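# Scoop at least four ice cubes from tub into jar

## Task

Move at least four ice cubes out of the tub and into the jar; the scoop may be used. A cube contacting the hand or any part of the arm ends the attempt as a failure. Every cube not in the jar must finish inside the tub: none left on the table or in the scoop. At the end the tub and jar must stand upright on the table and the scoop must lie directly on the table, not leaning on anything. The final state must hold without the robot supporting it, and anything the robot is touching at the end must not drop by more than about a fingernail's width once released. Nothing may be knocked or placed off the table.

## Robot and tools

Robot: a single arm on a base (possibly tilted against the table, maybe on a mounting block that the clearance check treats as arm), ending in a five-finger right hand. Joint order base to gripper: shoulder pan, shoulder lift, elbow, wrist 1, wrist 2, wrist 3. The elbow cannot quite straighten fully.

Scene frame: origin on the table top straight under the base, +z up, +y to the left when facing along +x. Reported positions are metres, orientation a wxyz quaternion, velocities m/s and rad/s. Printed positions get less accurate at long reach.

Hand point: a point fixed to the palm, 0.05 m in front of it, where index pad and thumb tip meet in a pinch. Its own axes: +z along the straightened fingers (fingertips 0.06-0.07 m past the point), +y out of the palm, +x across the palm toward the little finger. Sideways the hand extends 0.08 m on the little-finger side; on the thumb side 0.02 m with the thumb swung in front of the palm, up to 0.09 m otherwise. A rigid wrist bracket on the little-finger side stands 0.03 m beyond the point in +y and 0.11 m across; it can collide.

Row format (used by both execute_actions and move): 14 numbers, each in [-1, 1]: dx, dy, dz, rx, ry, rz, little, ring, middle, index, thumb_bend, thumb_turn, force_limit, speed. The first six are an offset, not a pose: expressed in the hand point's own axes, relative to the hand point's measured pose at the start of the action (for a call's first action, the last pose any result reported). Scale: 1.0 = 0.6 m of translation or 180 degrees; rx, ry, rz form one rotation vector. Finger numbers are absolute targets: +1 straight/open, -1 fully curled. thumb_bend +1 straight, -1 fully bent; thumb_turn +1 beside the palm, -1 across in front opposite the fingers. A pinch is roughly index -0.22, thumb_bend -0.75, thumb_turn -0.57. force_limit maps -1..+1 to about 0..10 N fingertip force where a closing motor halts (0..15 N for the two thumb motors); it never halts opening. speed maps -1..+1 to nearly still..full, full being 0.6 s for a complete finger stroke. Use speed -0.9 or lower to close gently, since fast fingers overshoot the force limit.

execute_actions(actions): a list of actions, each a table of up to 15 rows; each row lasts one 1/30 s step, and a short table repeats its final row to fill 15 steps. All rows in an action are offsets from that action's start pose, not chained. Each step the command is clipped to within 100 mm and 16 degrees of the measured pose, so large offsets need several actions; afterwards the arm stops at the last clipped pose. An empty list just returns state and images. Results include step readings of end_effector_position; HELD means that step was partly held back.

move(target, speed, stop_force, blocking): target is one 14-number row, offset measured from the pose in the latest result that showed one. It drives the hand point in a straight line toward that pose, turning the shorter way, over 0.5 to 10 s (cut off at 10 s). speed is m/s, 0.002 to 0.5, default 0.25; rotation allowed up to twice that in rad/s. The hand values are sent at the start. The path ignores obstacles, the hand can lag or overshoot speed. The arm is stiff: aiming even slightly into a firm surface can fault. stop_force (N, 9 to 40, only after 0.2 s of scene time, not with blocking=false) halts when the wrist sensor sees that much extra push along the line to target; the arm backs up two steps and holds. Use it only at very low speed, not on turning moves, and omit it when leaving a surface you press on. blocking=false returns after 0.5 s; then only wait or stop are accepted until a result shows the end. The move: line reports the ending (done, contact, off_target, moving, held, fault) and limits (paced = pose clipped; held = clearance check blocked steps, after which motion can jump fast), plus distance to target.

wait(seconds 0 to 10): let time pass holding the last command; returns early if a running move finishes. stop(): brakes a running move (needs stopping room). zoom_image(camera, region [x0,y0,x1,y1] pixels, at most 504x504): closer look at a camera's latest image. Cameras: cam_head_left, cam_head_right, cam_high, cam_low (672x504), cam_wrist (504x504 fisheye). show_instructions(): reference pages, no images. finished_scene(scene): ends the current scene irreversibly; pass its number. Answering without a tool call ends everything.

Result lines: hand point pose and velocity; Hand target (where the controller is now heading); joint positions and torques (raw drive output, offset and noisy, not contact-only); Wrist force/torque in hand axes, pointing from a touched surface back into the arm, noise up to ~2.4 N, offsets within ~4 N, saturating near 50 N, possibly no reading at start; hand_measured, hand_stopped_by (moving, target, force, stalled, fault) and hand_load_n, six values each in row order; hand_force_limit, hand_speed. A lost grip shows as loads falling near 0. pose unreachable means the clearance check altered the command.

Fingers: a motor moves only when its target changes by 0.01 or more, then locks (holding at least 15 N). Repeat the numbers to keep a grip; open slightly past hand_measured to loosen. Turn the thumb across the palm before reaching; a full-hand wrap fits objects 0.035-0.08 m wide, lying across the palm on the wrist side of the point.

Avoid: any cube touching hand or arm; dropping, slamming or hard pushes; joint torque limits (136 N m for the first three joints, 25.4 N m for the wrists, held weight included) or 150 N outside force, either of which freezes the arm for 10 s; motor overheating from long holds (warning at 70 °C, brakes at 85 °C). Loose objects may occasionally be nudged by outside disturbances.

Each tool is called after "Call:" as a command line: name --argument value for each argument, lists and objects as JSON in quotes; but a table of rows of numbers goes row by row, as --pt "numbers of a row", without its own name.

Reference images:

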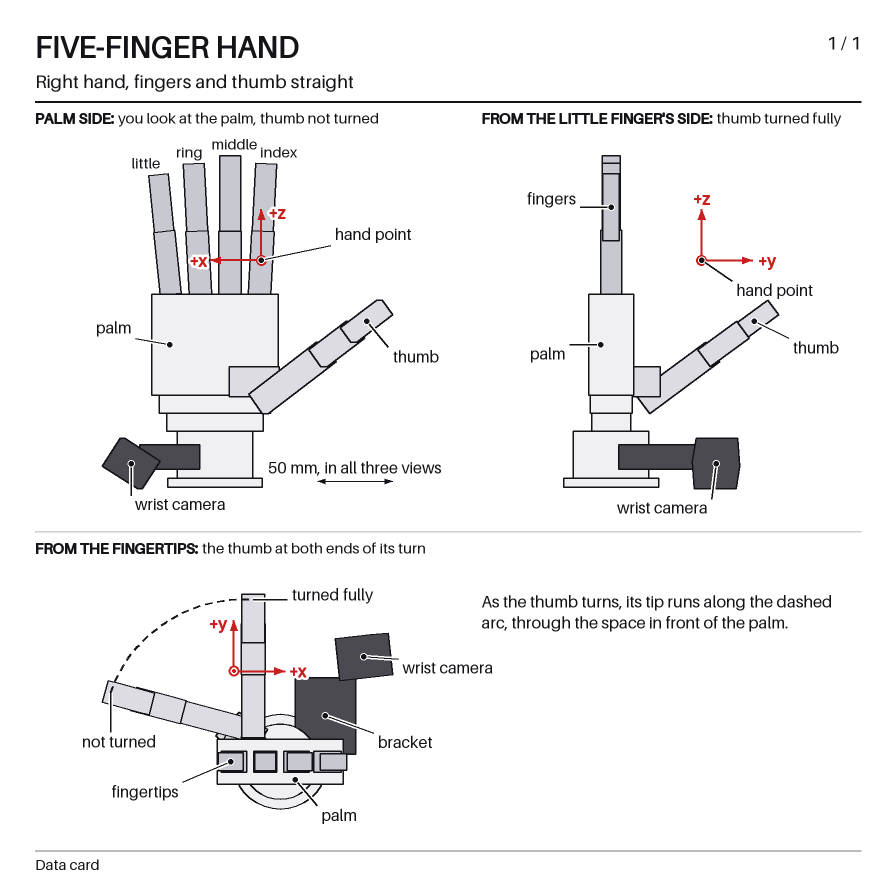

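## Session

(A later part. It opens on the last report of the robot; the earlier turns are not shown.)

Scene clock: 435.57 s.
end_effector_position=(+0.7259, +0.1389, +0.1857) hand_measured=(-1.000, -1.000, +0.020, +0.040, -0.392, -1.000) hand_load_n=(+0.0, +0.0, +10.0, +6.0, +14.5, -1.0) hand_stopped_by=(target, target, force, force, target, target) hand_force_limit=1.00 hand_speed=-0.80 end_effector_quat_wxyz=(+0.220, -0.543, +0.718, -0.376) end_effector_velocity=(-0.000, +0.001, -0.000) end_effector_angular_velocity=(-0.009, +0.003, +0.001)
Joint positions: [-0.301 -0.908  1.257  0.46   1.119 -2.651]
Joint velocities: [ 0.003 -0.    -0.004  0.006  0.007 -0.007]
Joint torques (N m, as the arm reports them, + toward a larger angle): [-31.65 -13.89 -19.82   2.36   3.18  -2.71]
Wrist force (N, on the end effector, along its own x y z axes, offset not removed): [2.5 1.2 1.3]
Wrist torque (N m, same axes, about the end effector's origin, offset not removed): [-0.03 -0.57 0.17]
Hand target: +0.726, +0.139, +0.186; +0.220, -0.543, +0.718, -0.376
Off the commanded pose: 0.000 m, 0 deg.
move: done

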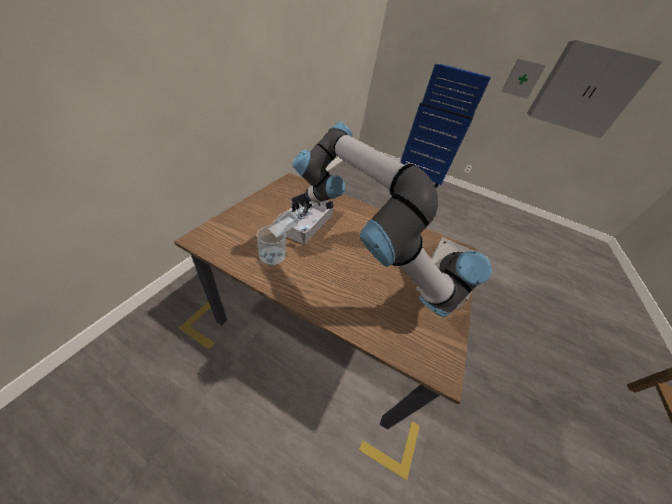

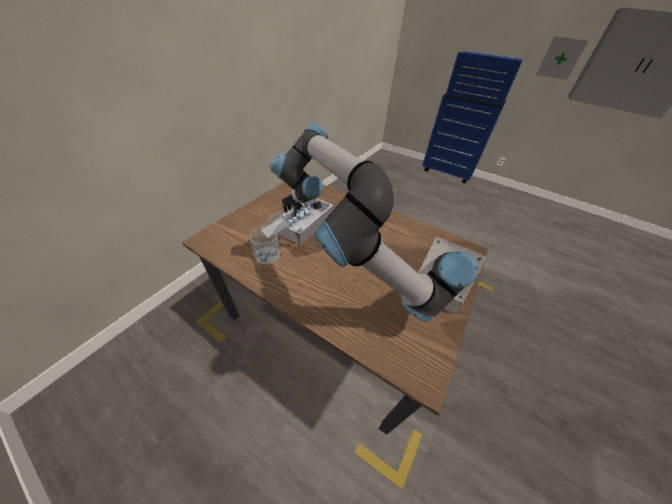

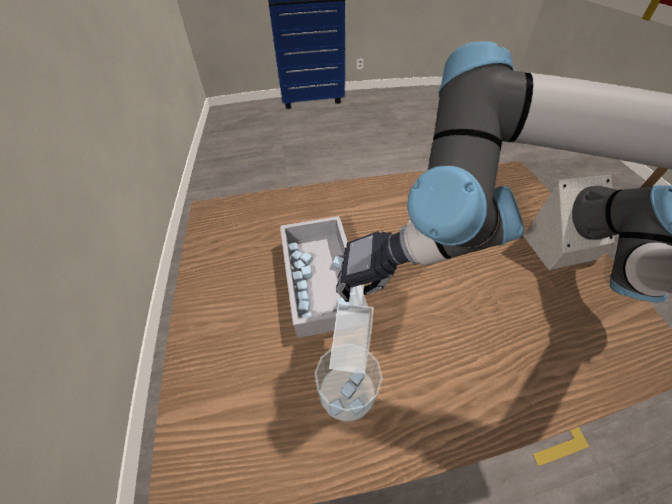

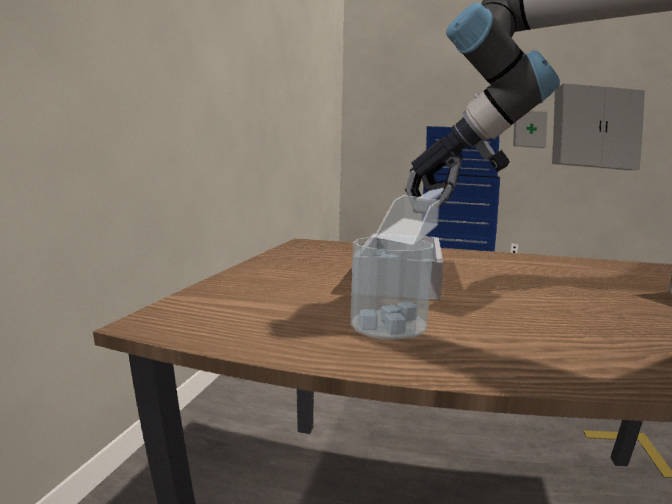

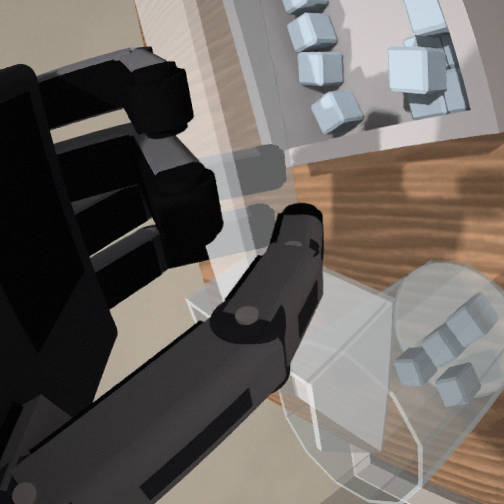

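Call:
move --target '[0,0,0,0,-0.058,0.075,-1,-1,-0.85,-0.8,-0.4,-1,1,-0.8]' --speed 0.1

Call:
move --target '[0.228,0.133,-0.243,0,0,0,-1,-1,-0.85,-0.8,-0.4,-1,1,-0.8]' --speed 0.12

Call:
move --target '[0.048,0.179,0.142,0,0.015,-0.02,-1,-1,-0.85,-0.8,-0.4,-1,1,-0.8]' --speed 0.06

Call:
zoom_image --camera "cam_low" --region '[420,180,672,340]'

Scene clock: 447.67 s.
end_effector_position=(+0.7259, +0.1389, +0.1856) hand_measured=(-1.000, -1.000, +0.020, +0.040, -0.392, -1.000) hand_load_n=(+0.0, +0.0, +10.0, +6.0, +14.5, -1.0) hand_stopped_by=(target, target, force, force, target, target) hand_force_limit=1.00 hand_speed=-0.80 end_effector_quat_wxyz=(+0.327, -0.486, +0.754, -0.297) end_effector_velocity=(+0.000, +0.001, -0.000) end_effector_angular_velocity=(+0.008, -0.004, +0.002)
Joint positions: [-0.365 -0.918  1.391  0.241  0.924 -2.403]
Joint velocities: [ 0.    -0.001  0.005 -0.01  -0.005  0.009]
Joint torques (N m, as the arm reports them, + toward a larger angle): [-45.67 -42.53  -6.63  -2.15  -2.09   2.47]
Wrist force (N, on the end effector, along its own x y z axes, offset not removed): [-2.6 4.7 2.3]
Wrist torque (N m, same axes, about the end effector's origin, offset not removed): [0.59 0.44 -0.05]
Hand target: +0.726, +0.139, +0.186; +0.327, -0.486, +0.754, -0.297
Off the commanded pose: 0.000 m, 0 deg.
move: done

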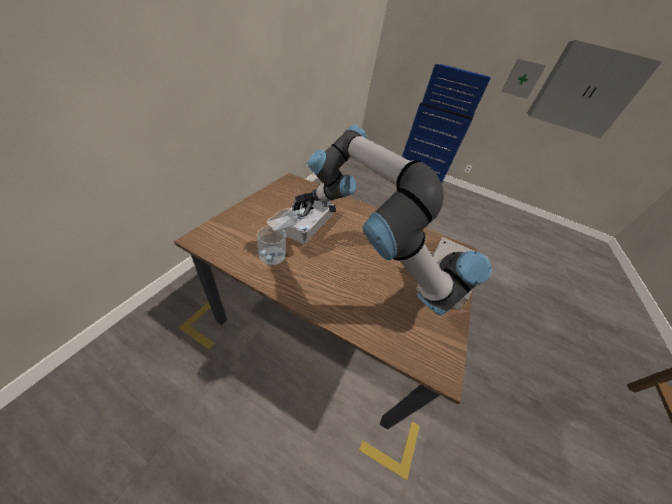

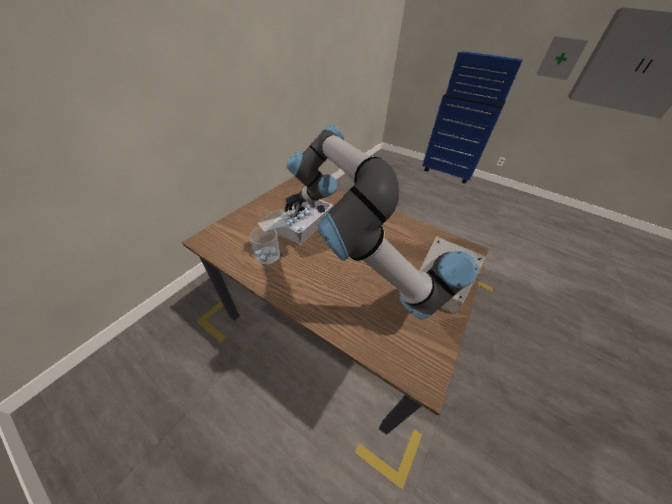

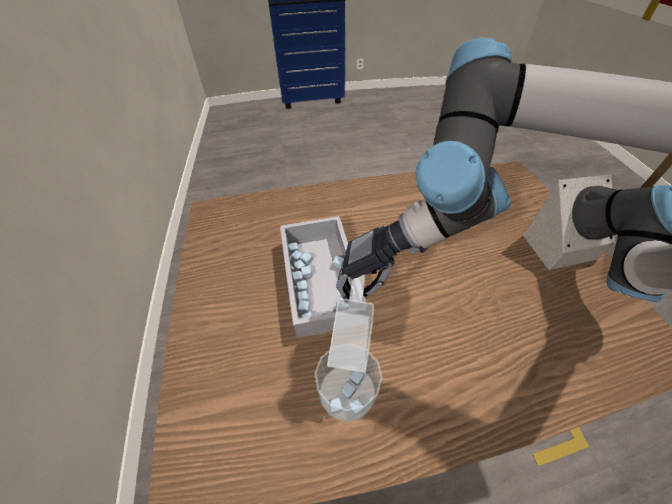

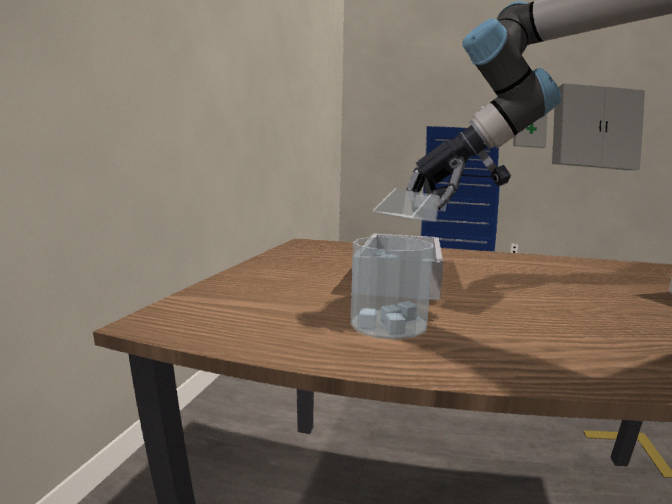

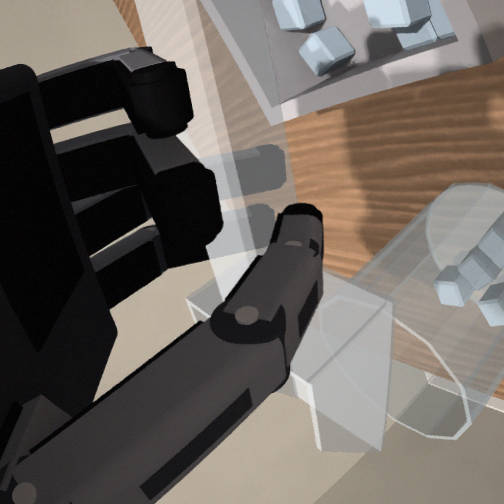

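Scene clock: 449.93 s.
end_effector_position=(+0.5261, +0.0586, +0.1856) hand_measured=(-1.000, -1.000, +0.020, +0.040, -0.392, -1.000) hand_load_n=(+0.0, +0.0, +10.0, +6.0, +14.5, -1.0) hand_stopped_by=(target, target, force, force, target, target) hand_force_limit=1.00 hand_speed=-0.80 end_effector_quat_wxyz=(+0.326, -0.486, +0.754, -0.297) end_effector_velocity=(-0.001, -0.000, -0.000) end_effector_angular_velocity=(+0.000, +0.001, +0.000)
Joint positions: [-0.706 -1.129  2.     0.089  0.693 -2.755]
Joint velocities: [-0.002  0.     0.002  0.002 -0.001 -0.004]
Joint torques (N m, as the arm reports them, + toward a larger angle): [-33.99 -26.47  -7.49   2.56  -2.38  -2.78]
Wrist force (N, on the end effector, along its own x y z axes, offset not removed): [0.6 3.0 0.0]
Wrist torque (N m, same axes, about the end effector's origin, offset not removed): [0.33 -0.18 0.06]
Hand target: +0.526, +0.059, +0.186; +0.326, -0.486, +0.754, -0.297
Off the commanded pose: 0.000 m, 0 deg.
move: done

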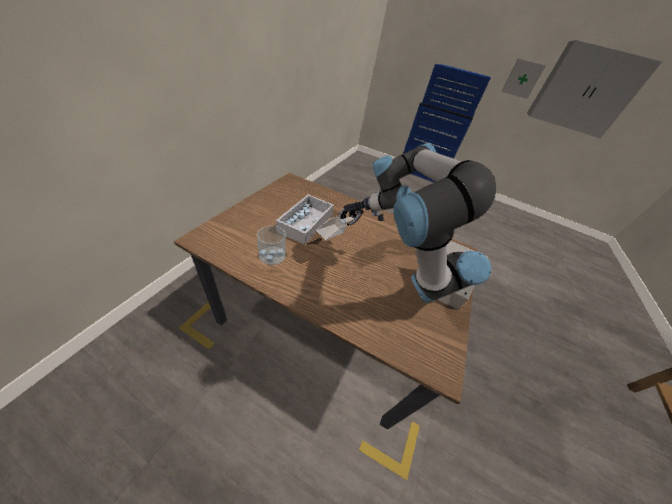

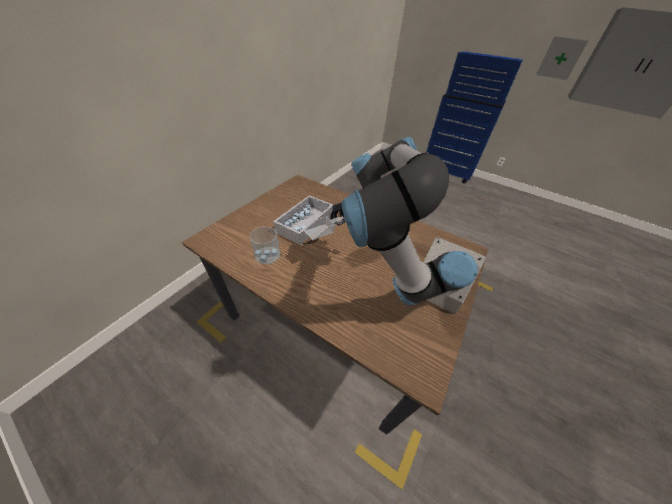

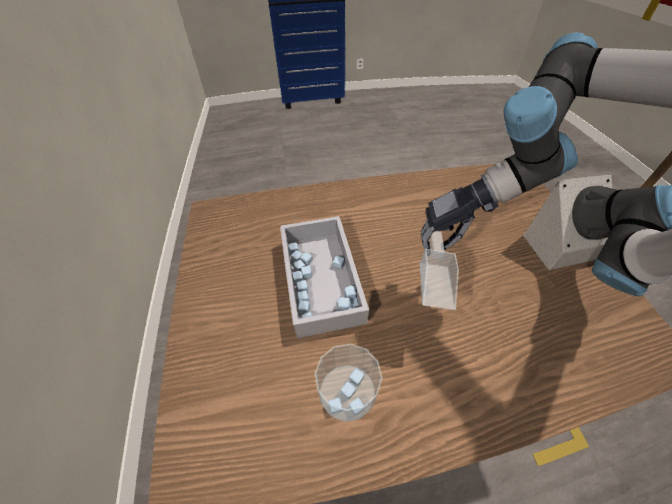

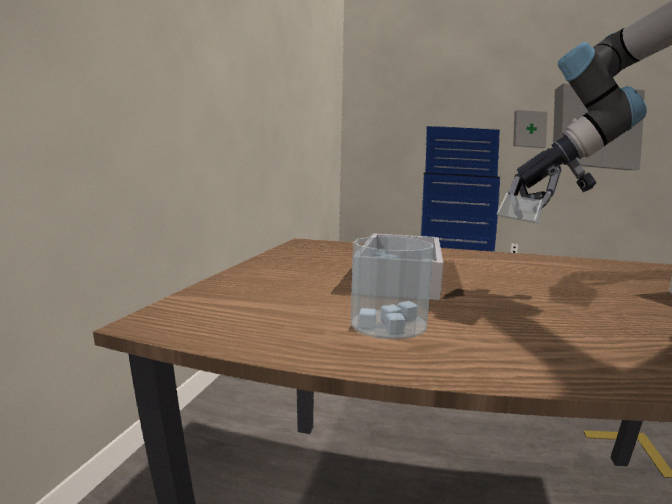

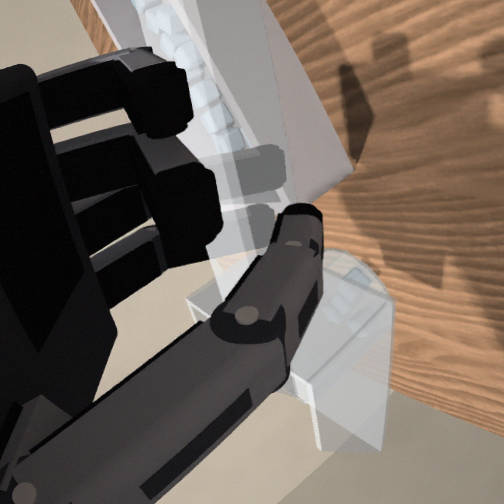

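Scene clock: 452.63 s.
end_effector_position=(+0.5258, +0.0588, +0.0456) hand_measured=(-1.000, -1.000, +0.020, +0.040, -0.392, -1.000) hand_load_n=(+0.0, +0.0, +10.0, +6.0, +14.5, -1.0) hand_stopped_by=(target, target, force, force, target, target) hand_force_limit=1.00 hand_speed=-0.80 end_effector_quat_wxyz=(+0.299, -0.503, +0.746, -0.318) end_effector_velocity=(+0.000, -0.001, +0.000) end_effector_angular_velocity=(-0.002, -0.003, -0.002)
Joint positions: [-0.441 -1.013  2.11  -0.305  0.905 -2.554]
Joint velocities: [-0.001  0.001  0.001 -0.003  0.003  0.001]
Joint torques (N m, as the arm reports them, + toward a larger angle): [-21.48  -4.02  -4.34  -1.86   2.85   2.79]
Wrist force (N, on the end effector, along its own x y z axes, offset not removed): [3.2 1.5 1.4]
Wrist torque (N m, same axes, about the end effector's origin, offset not removed): [-0.01 -0.48 0.07]
Hand target: +0.526, +0.059, +0.046; +0.299, -0.503, +0.746, -0.318
Off the commanded pose: 0.000 m, 0 deg.
move: done

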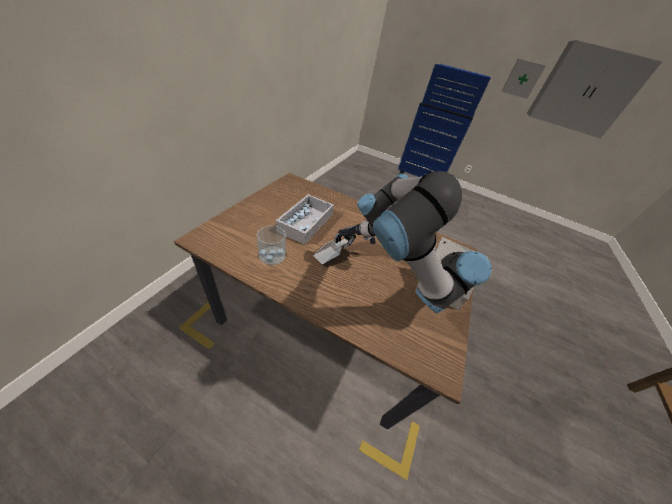

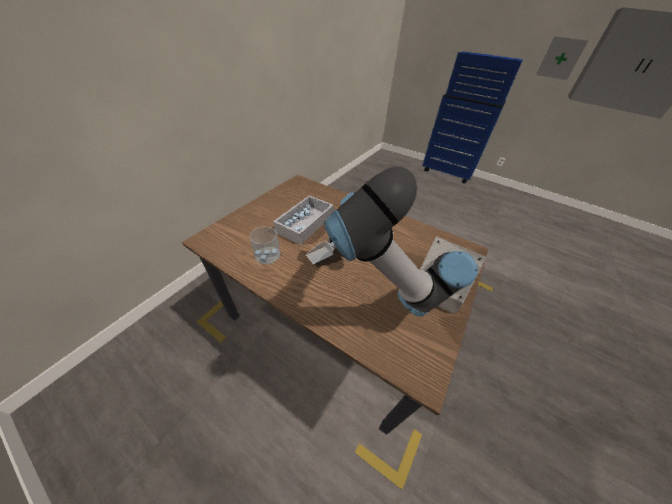

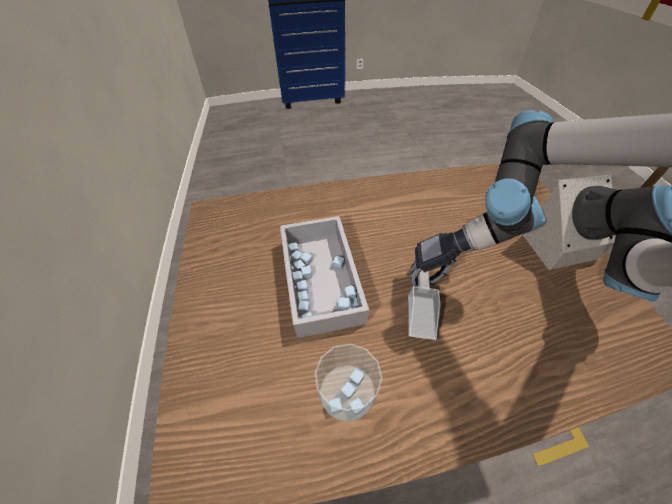

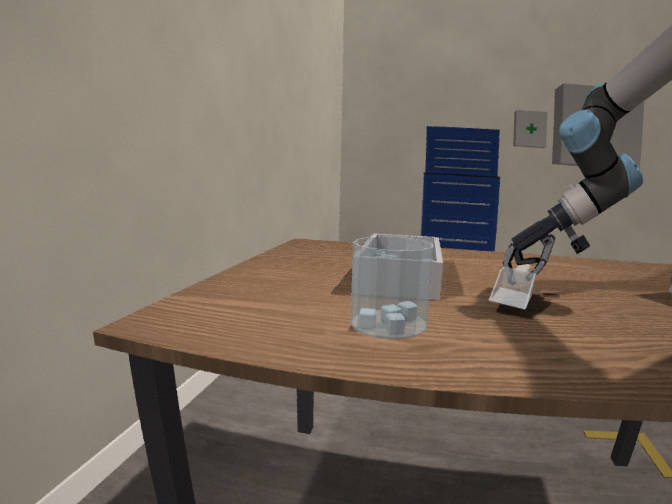

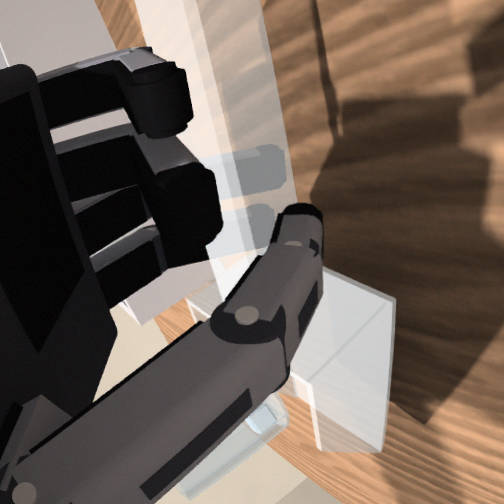

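Region (420, 180, 672, 340) of cam_low's 672x504 image, scaled by 2.000, with more detail than that image has; it fills the top 320 rows of this view, and the rest is white.

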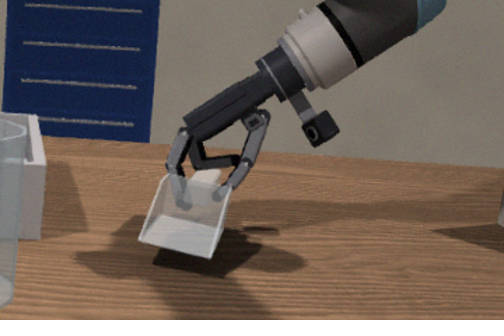

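Call:
move --target '[0.002,0.013,0.01,0,0,0,-1,-1,-0.85,-0.8,-0.4,-1,1,-0.8]' --speed 0.02

Call:
move --target '[0,0,0,0,0,0,-1,-1,0.3,0.3,-0.3,-1,1,-0.8]'

Call:
move --target '[-0.015,-0.1,-0.08,0,0,0,-1,-1,0.3,0.3,-0.3,-1,1,-0.8]' --speed 0.08

Call:
finished_scene --scene 1

Scene clock: 462.43 s.
end_effector_position=(+0.5256, +0.0589, +0.0358) hand_measured=(-1.000, -1.000, +0.020, +0.040, -0.392, -1.000) hand_load_n=(+0.0, +0.0, +10.0, +6.0, +14.5, -1.0) hand_stopped_by=(target, target, force, force, target, target) hand_force_limit=1.00 hand_speed=-0.80 end_effector_quat_wxyz=(+0.299, -0.503, +0.746, -0.318) end_effector_velocity=(+0.000, +0.001, -0.001) end_effector_angular_velocity=(+0.000, -0.001, +0.001)
Joint positions: [-0.422 -1.     2.114 -0.333  0.919 -2.537]
Joint velocities: [ 0.003  0.001  0.001 -0.005  0.002  0.003]
Joint torques (N m, as the arm reports them, + toward a larger angle): [-22.16  -5.43  -3.34  -1.93   3.18   2.66]
Wrist force (N, on the end effector, along its own x y z axes, offset not removed): [-2.1 4.5 2.3]
Wrist torque (N m, same axes, about the end effector's origin, offset not removed): [0.36 0.30 -0.05]
Hand target: +0.526, +0.059, +0.036; +0.299, -0.503, +0.746, -0.318
Off the commanded pose: 0.000 m, 0 deg.
move: done

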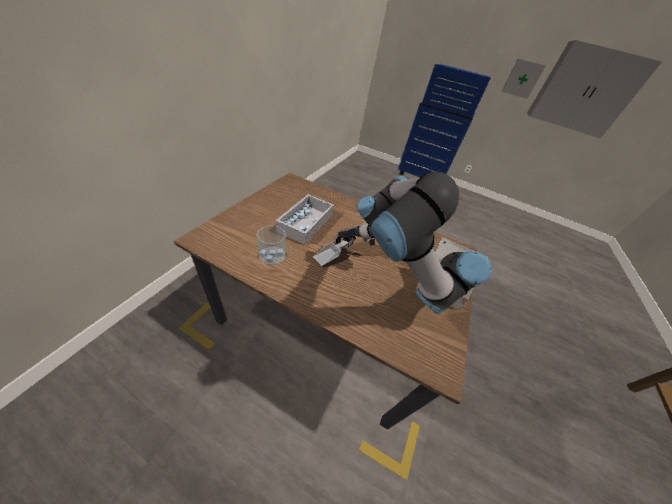

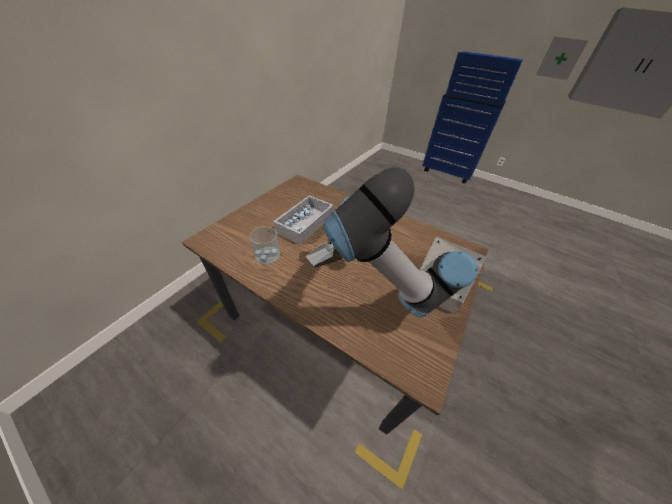

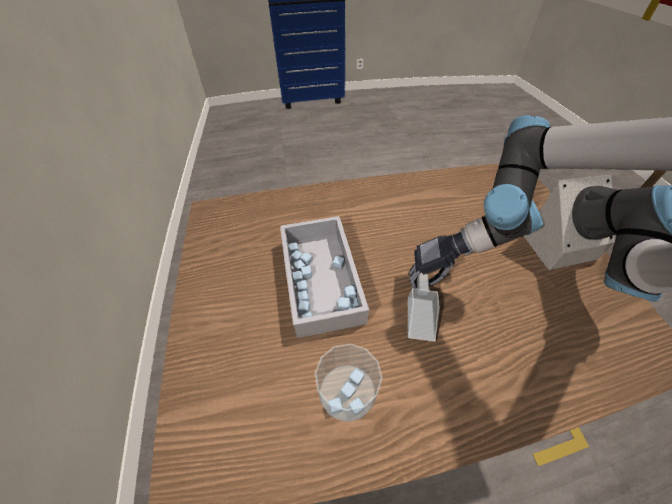

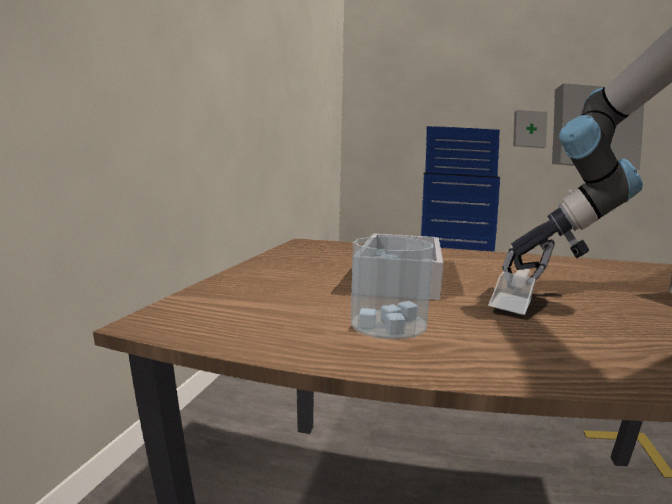

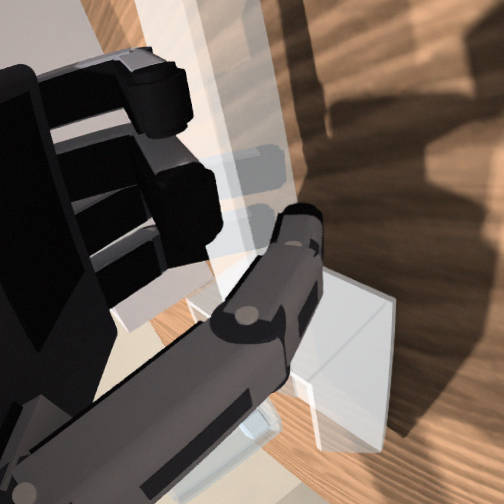

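Scene clock: 463.57 s.
end_effector_position=(+0.5256, +0.0589, +0.0358) hand_measured=(-1.000, -1.000, +0.300, +0.300, -0.300, -1.000) hand_load_n=(+0.0, +0.0, +0.0, +0.0, +0.0, +0.0) hand_stopped_by=(target, target, target, target, target, target) hand_force_limit=1.00 hand_speed=-0.80 end_effector_quat_wxyz=(+0.299, -0.503, +0.746, -0.318) end_effector_velocity=(-0.000, +0.000, -0.000) end_effector_angular_velocity=(-0.000, +0.001, +0.001)
Joint positions: [-0.422 -1.     2.114 -0.333  0.919 -2.537]
Joint velocities: [ 0.001 -0.001  0.001 -0.    -0.    -0.001]
Joint torques (N m, as the arm reports them, + toward a larger angle): [-36.3  -33.93  -9.31   2.29  -2.02  -2.65]
Wrist force (N, on the end effector, along its own x y z axes, offset not removed): [0.3 2.7 -0.4]
Wrist torque (N m, same axes, about the end effector's origin, offset not removed): [0.34 -0.04 0.06]
Hand target: +0.526, +0.059, +0.036; +0.299, -0.503, +0.746, -0.318
Off the commanded pose: 0.000 m, 0 deg.
move: done

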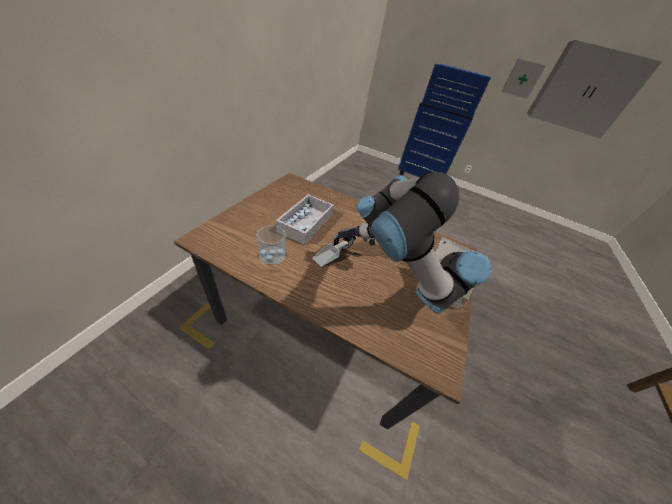

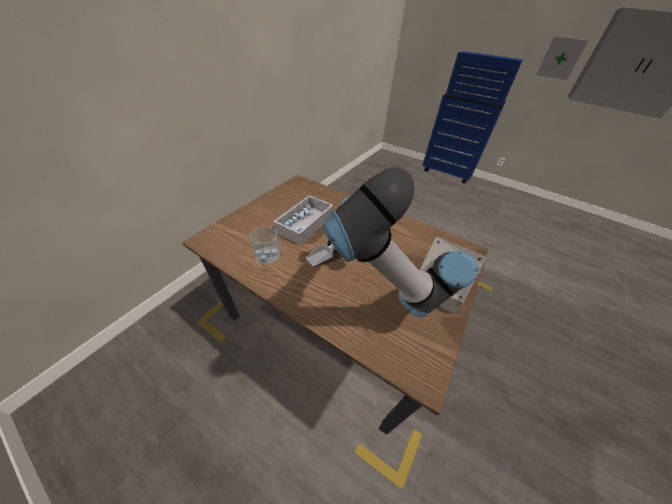

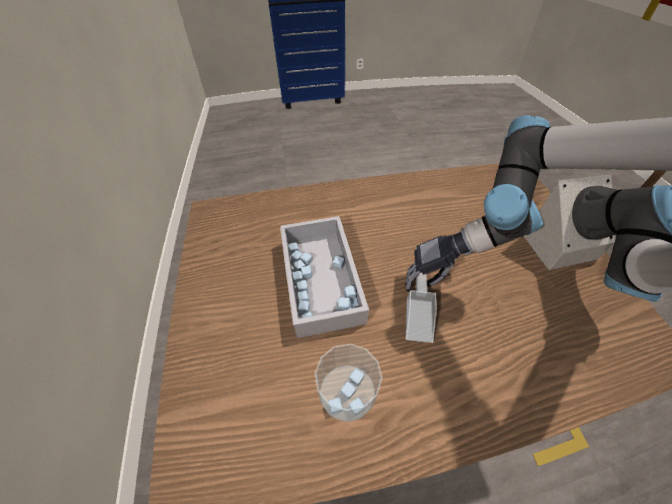

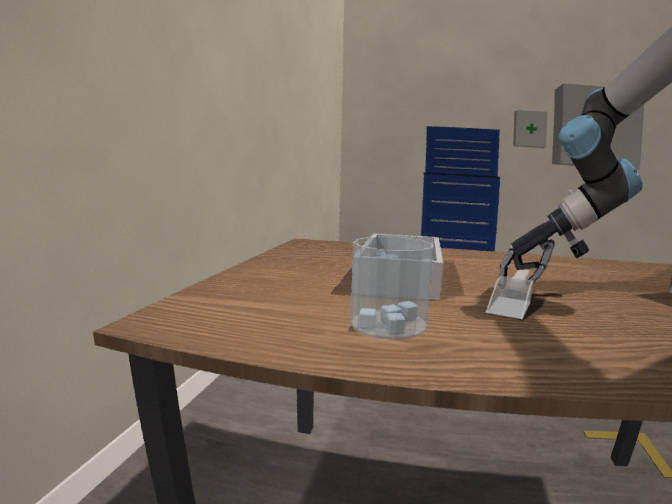

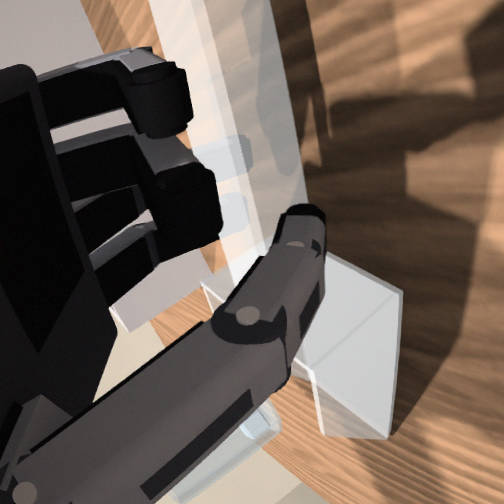

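Scene clock: 464.90 s.
end_effector_position=(+0.5252, +0.0581, +0.1131) hand_measured=(-1.000, -1.000, +0.300, +0.300, -0.300, -1.000) hand_load_n=(+0.0, +0.0, +0.0, +0.0, +0.0, +0.0) hand_stopped_by=(target, target, target, target, target, target) hand_force_limit=1.00 hand_speed=-0.80 end_effector_quat_wxyz=(+0.299, -0.503, +0.746, -0.318) end_effector_velocity=(-0.001, +0.001, +0.001) end_effector_angular_velocity=(+0.001, +0.002, -0.000)
Joint positions: [-0.567 -1.093  2.067 -0.103  0.821 -2.677]
Joint velocities: [-0.002 -0.002 -0.001  0.006 -0.002 -0.003]
Joint torques (N m, as the arm reports them, + toward a larger angle): [-34.57 -29.58 -18.63   2.3   -2.13  -2.77]
Wrist force (N, on the end effector, along its own x y z axes, offset not removed): [2.0 0.7 2.6]
Wrist torque (N m, same axes, about the end effector's origin, offset not removed): [-0.09 -0.30 0.22]
Hand target: +0.525, +0.058, +0.113; +0.299, -0.503, +0.746, -0.318
Off the commanded pose: 0.000 m, 0 deg.
move: done

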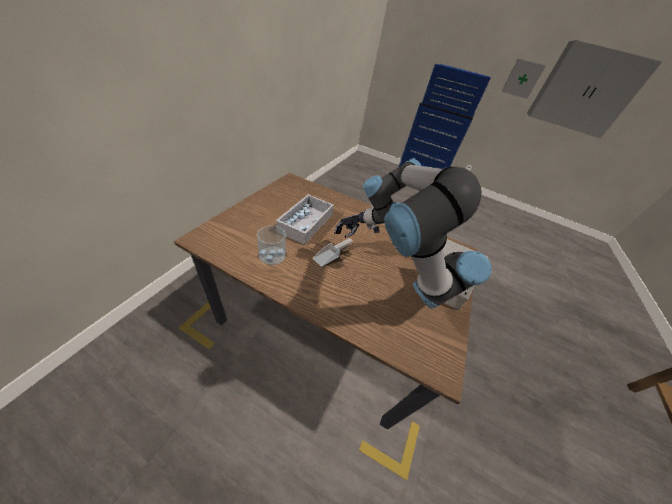

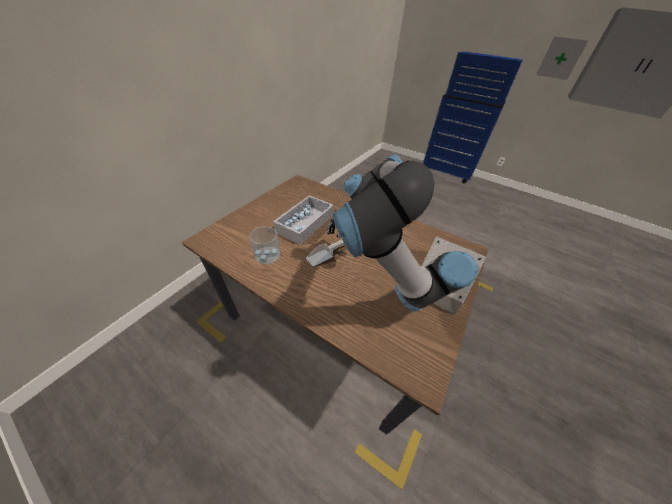

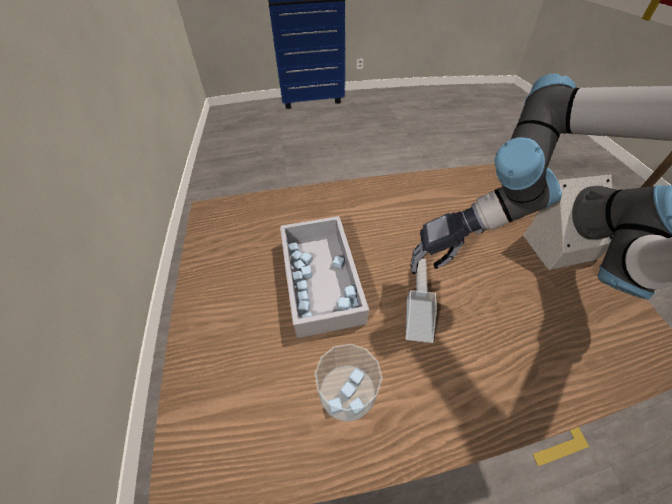

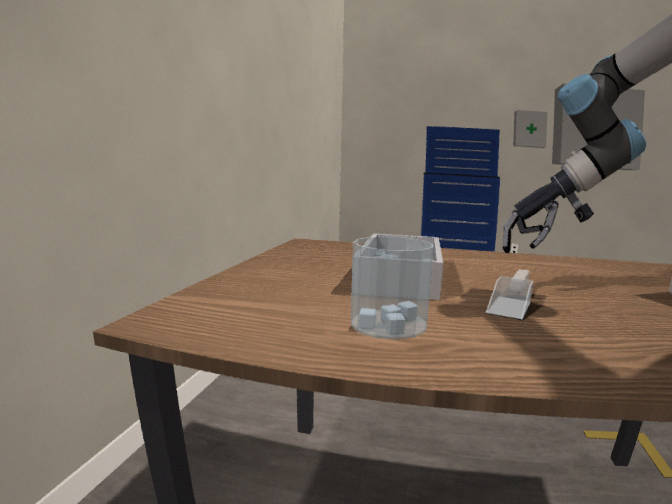

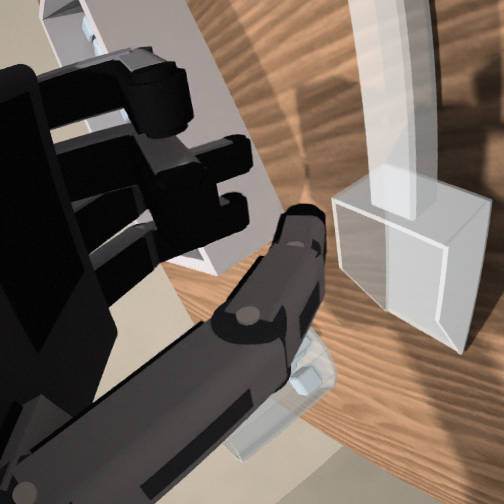

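The scene is finished: the task was done.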